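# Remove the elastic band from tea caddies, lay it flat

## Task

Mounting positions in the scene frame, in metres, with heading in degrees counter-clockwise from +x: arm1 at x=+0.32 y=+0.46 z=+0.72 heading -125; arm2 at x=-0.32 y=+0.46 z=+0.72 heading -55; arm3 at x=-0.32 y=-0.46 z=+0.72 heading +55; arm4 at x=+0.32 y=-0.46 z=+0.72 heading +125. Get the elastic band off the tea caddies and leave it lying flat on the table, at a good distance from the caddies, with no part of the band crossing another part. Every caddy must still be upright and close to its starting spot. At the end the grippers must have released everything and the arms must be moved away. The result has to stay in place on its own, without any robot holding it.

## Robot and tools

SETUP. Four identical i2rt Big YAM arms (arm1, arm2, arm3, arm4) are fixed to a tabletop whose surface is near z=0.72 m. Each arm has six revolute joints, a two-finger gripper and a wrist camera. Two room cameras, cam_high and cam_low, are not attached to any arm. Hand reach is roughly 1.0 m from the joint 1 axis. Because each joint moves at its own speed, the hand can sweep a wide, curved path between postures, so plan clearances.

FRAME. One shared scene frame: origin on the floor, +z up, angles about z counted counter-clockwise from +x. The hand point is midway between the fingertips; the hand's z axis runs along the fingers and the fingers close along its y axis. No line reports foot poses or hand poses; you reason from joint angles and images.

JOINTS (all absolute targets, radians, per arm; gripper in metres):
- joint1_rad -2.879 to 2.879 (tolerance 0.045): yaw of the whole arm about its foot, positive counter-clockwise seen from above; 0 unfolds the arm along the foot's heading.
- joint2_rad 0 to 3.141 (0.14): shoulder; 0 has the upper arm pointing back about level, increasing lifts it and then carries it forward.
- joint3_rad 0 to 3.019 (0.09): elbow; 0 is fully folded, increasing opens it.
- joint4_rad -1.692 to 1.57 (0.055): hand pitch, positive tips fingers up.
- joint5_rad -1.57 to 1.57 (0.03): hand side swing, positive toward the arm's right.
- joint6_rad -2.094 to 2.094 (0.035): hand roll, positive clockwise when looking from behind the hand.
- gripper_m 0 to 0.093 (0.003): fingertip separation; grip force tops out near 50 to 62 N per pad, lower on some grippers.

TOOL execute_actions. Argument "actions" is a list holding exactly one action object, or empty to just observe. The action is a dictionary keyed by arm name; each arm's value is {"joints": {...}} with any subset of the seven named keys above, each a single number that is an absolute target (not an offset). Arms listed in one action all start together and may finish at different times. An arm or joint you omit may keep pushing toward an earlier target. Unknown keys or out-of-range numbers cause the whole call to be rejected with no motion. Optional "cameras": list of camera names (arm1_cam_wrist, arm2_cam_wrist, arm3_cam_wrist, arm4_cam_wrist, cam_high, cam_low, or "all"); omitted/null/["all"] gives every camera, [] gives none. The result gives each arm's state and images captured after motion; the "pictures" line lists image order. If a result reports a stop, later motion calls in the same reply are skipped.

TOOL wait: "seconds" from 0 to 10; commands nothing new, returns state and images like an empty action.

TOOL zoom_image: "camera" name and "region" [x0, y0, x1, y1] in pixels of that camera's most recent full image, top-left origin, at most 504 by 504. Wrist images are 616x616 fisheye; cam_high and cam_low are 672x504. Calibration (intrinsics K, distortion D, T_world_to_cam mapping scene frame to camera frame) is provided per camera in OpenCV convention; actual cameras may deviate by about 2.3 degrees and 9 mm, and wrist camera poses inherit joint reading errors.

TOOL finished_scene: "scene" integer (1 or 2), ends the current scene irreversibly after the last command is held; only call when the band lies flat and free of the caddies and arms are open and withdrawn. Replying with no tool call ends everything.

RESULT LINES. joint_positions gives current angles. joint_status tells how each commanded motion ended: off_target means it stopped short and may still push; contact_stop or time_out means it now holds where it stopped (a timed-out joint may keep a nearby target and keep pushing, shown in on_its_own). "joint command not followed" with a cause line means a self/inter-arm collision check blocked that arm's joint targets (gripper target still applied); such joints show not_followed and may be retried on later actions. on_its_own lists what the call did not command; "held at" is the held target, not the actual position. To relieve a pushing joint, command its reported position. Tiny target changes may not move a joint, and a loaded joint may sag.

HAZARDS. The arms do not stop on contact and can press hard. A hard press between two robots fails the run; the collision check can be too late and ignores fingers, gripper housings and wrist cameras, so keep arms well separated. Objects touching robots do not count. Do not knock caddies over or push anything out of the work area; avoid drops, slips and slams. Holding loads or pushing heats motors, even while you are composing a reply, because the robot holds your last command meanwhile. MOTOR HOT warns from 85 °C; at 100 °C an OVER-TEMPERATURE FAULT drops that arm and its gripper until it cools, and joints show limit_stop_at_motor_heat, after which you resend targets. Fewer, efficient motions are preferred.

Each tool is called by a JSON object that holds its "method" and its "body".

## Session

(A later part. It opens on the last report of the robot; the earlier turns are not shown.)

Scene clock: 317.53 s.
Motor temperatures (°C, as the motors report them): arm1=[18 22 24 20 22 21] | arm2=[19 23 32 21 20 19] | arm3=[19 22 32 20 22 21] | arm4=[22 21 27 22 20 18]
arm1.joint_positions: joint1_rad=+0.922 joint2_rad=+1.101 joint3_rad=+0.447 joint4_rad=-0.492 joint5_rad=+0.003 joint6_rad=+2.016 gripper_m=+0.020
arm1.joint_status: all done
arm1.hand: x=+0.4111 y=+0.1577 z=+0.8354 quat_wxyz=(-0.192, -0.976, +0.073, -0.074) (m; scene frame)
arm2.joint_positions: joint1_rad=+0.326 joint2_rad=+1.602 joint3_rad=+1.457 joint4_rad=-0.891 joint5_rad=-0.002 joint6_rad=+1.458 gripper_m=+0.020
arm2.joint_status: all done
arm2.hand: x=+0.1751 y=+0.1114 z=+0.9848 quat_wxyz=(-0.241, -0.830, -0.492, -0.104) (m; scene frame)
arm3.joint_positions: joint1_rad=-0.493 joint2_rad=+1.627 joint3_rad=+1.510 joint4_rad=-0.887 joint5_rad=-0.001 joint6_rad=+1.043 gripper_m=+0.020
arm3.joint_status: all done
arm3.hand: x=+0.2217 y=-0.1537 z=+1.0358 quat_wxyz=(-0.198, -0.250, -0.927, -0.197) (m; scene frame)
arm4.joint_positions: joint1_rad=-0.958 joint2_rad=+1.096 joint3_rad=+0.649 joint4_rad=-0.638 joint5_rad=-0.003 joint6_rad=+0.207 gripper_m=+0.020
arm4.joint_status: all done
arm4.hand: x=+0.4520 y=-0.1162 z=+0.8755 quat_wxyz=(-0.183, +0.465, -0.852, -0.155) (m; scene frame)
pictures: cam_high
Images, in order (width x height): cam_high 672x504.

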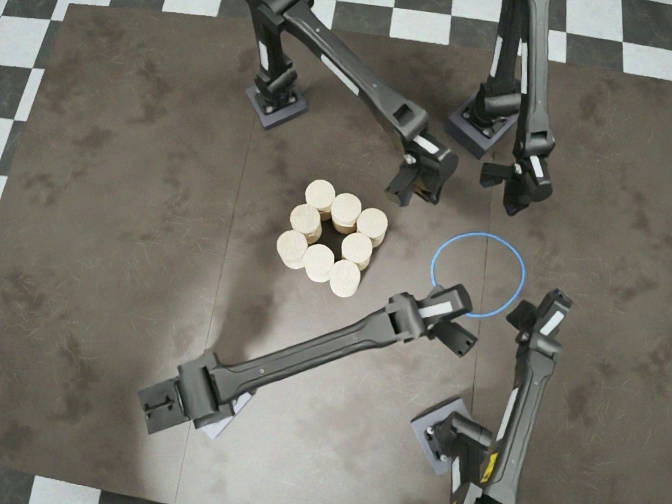

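{"method": "execute_actions", "body": {"actions": [{"arm1":{"joints":{"joint2_rad":0.5,"joint3_rad":0.8,"joint4_rad":-1.2}},"arm2":{"joints":{"joint2_rad":0.8,"joint3_rad":1.1,"joint4_rad":-1.4}},"arm3":{"joints":{"joint2_rad":0.8,"joint3_rad":1.1,"joint4_rad":-1.4}},"arm4":{"joints":{"joint2_rad":0.5,"joint3_rad":0.8,"joint4_rad":-1.2}}}], "cameras": ["cam_high","cam_low"]}}

Scene clock: 324.13 s.
Motor temperatures (°C, as the motors report them): arm1=[18 22 24 20 22 21] | arm2=[19 23 32 21 20 19] | arm3=[19 22 32 19 21 21] | arm4=[22 21 28 22 20 18]
arm1.joint_positions: joint1_rad=+0.922 joint2_rad=+0.497 joint3_rad=+0.789 joint4_rad=-1.193 joint5_rad=+0.003 joint6_rad=+2.016 gripper_m=+0.020
arm1.joint_status: all done
arm1.hand: x=+0.3891 y=+0.2274 z=+1.0816 quat_wxyz=(-0.302, -0.943, +0.071, -0.117) (m; scene frame)
arm2.joint_positions: joint1_rad=+0.326 joint2_rad=+0.793 joint3_rad=+1.110 joint4_rad=-1.392 joint5_rad=-0.002 joint6_rad=+1.458 gripper_m=+0.020
arm2.joint_status: all done
arm2.hand: x=-0.0851 y=+0.2973 z=+1.0969 quat_wxyz=(-0.224, -0.834, -0.494, -0.096) (m; scene frame)
arm3.joint_positions: joint1_rad=-0.493 joint2_rad=+0.791 joint3_rad=+1.101 joint4_rad=-1.388 joint5_rad=-0.001 joint6_rad=+1.043 gripper_m=+0.020
arm3.joint_status: all done
arm3.hand: x=-0.0727 y=-0.3207 z=+1.1304 quat_wxyz=(-0.173, -0.253, -0.936, -0.172) (m; scene frame)
arm4.joint_positions: joint1_rad=-0.958 joint2_rad=+0.497 joint3_rad=+0.766 joint4_rad=-1.189 joint5_rad=-0.003 joint6_rad=+0.207 gripper_m=+0.020
arm4.joint_status: all done
arm4.hand: x=+0.4049 y=-0.2369 z=+1.0369 quat_wxyz=(-0.244, +0.454, -0.832, -0.207) (m; scene frame)
pictures: cam_high, cam_low
Images, in order (width x height): cam_high 672x504, cam_low 672x504.

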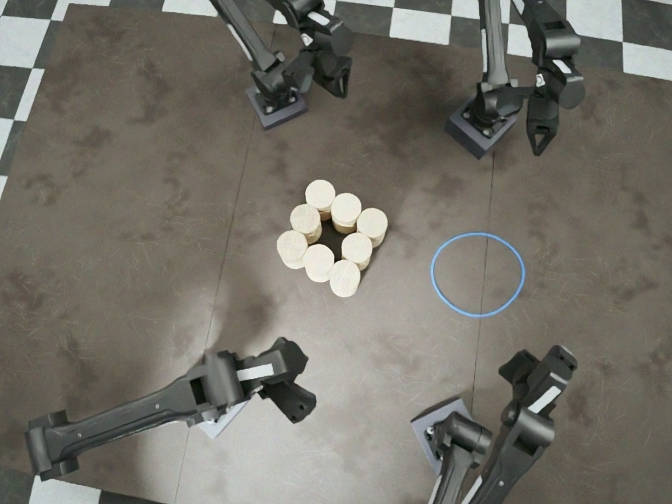

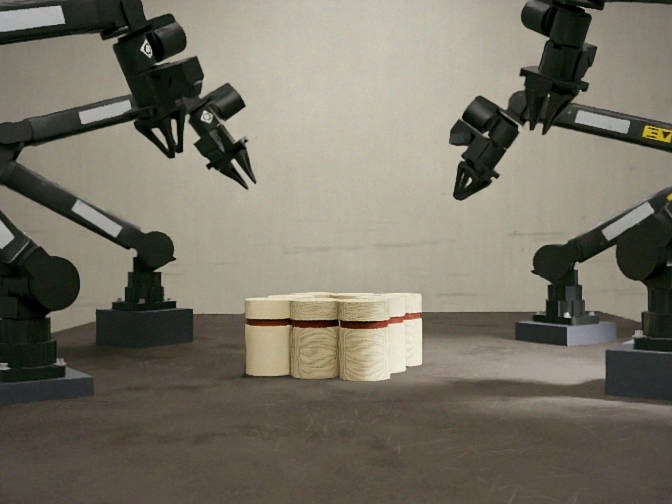

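{"method": "finished_scene", "body": {"scene": 2}}

The scene is finished: the task was done.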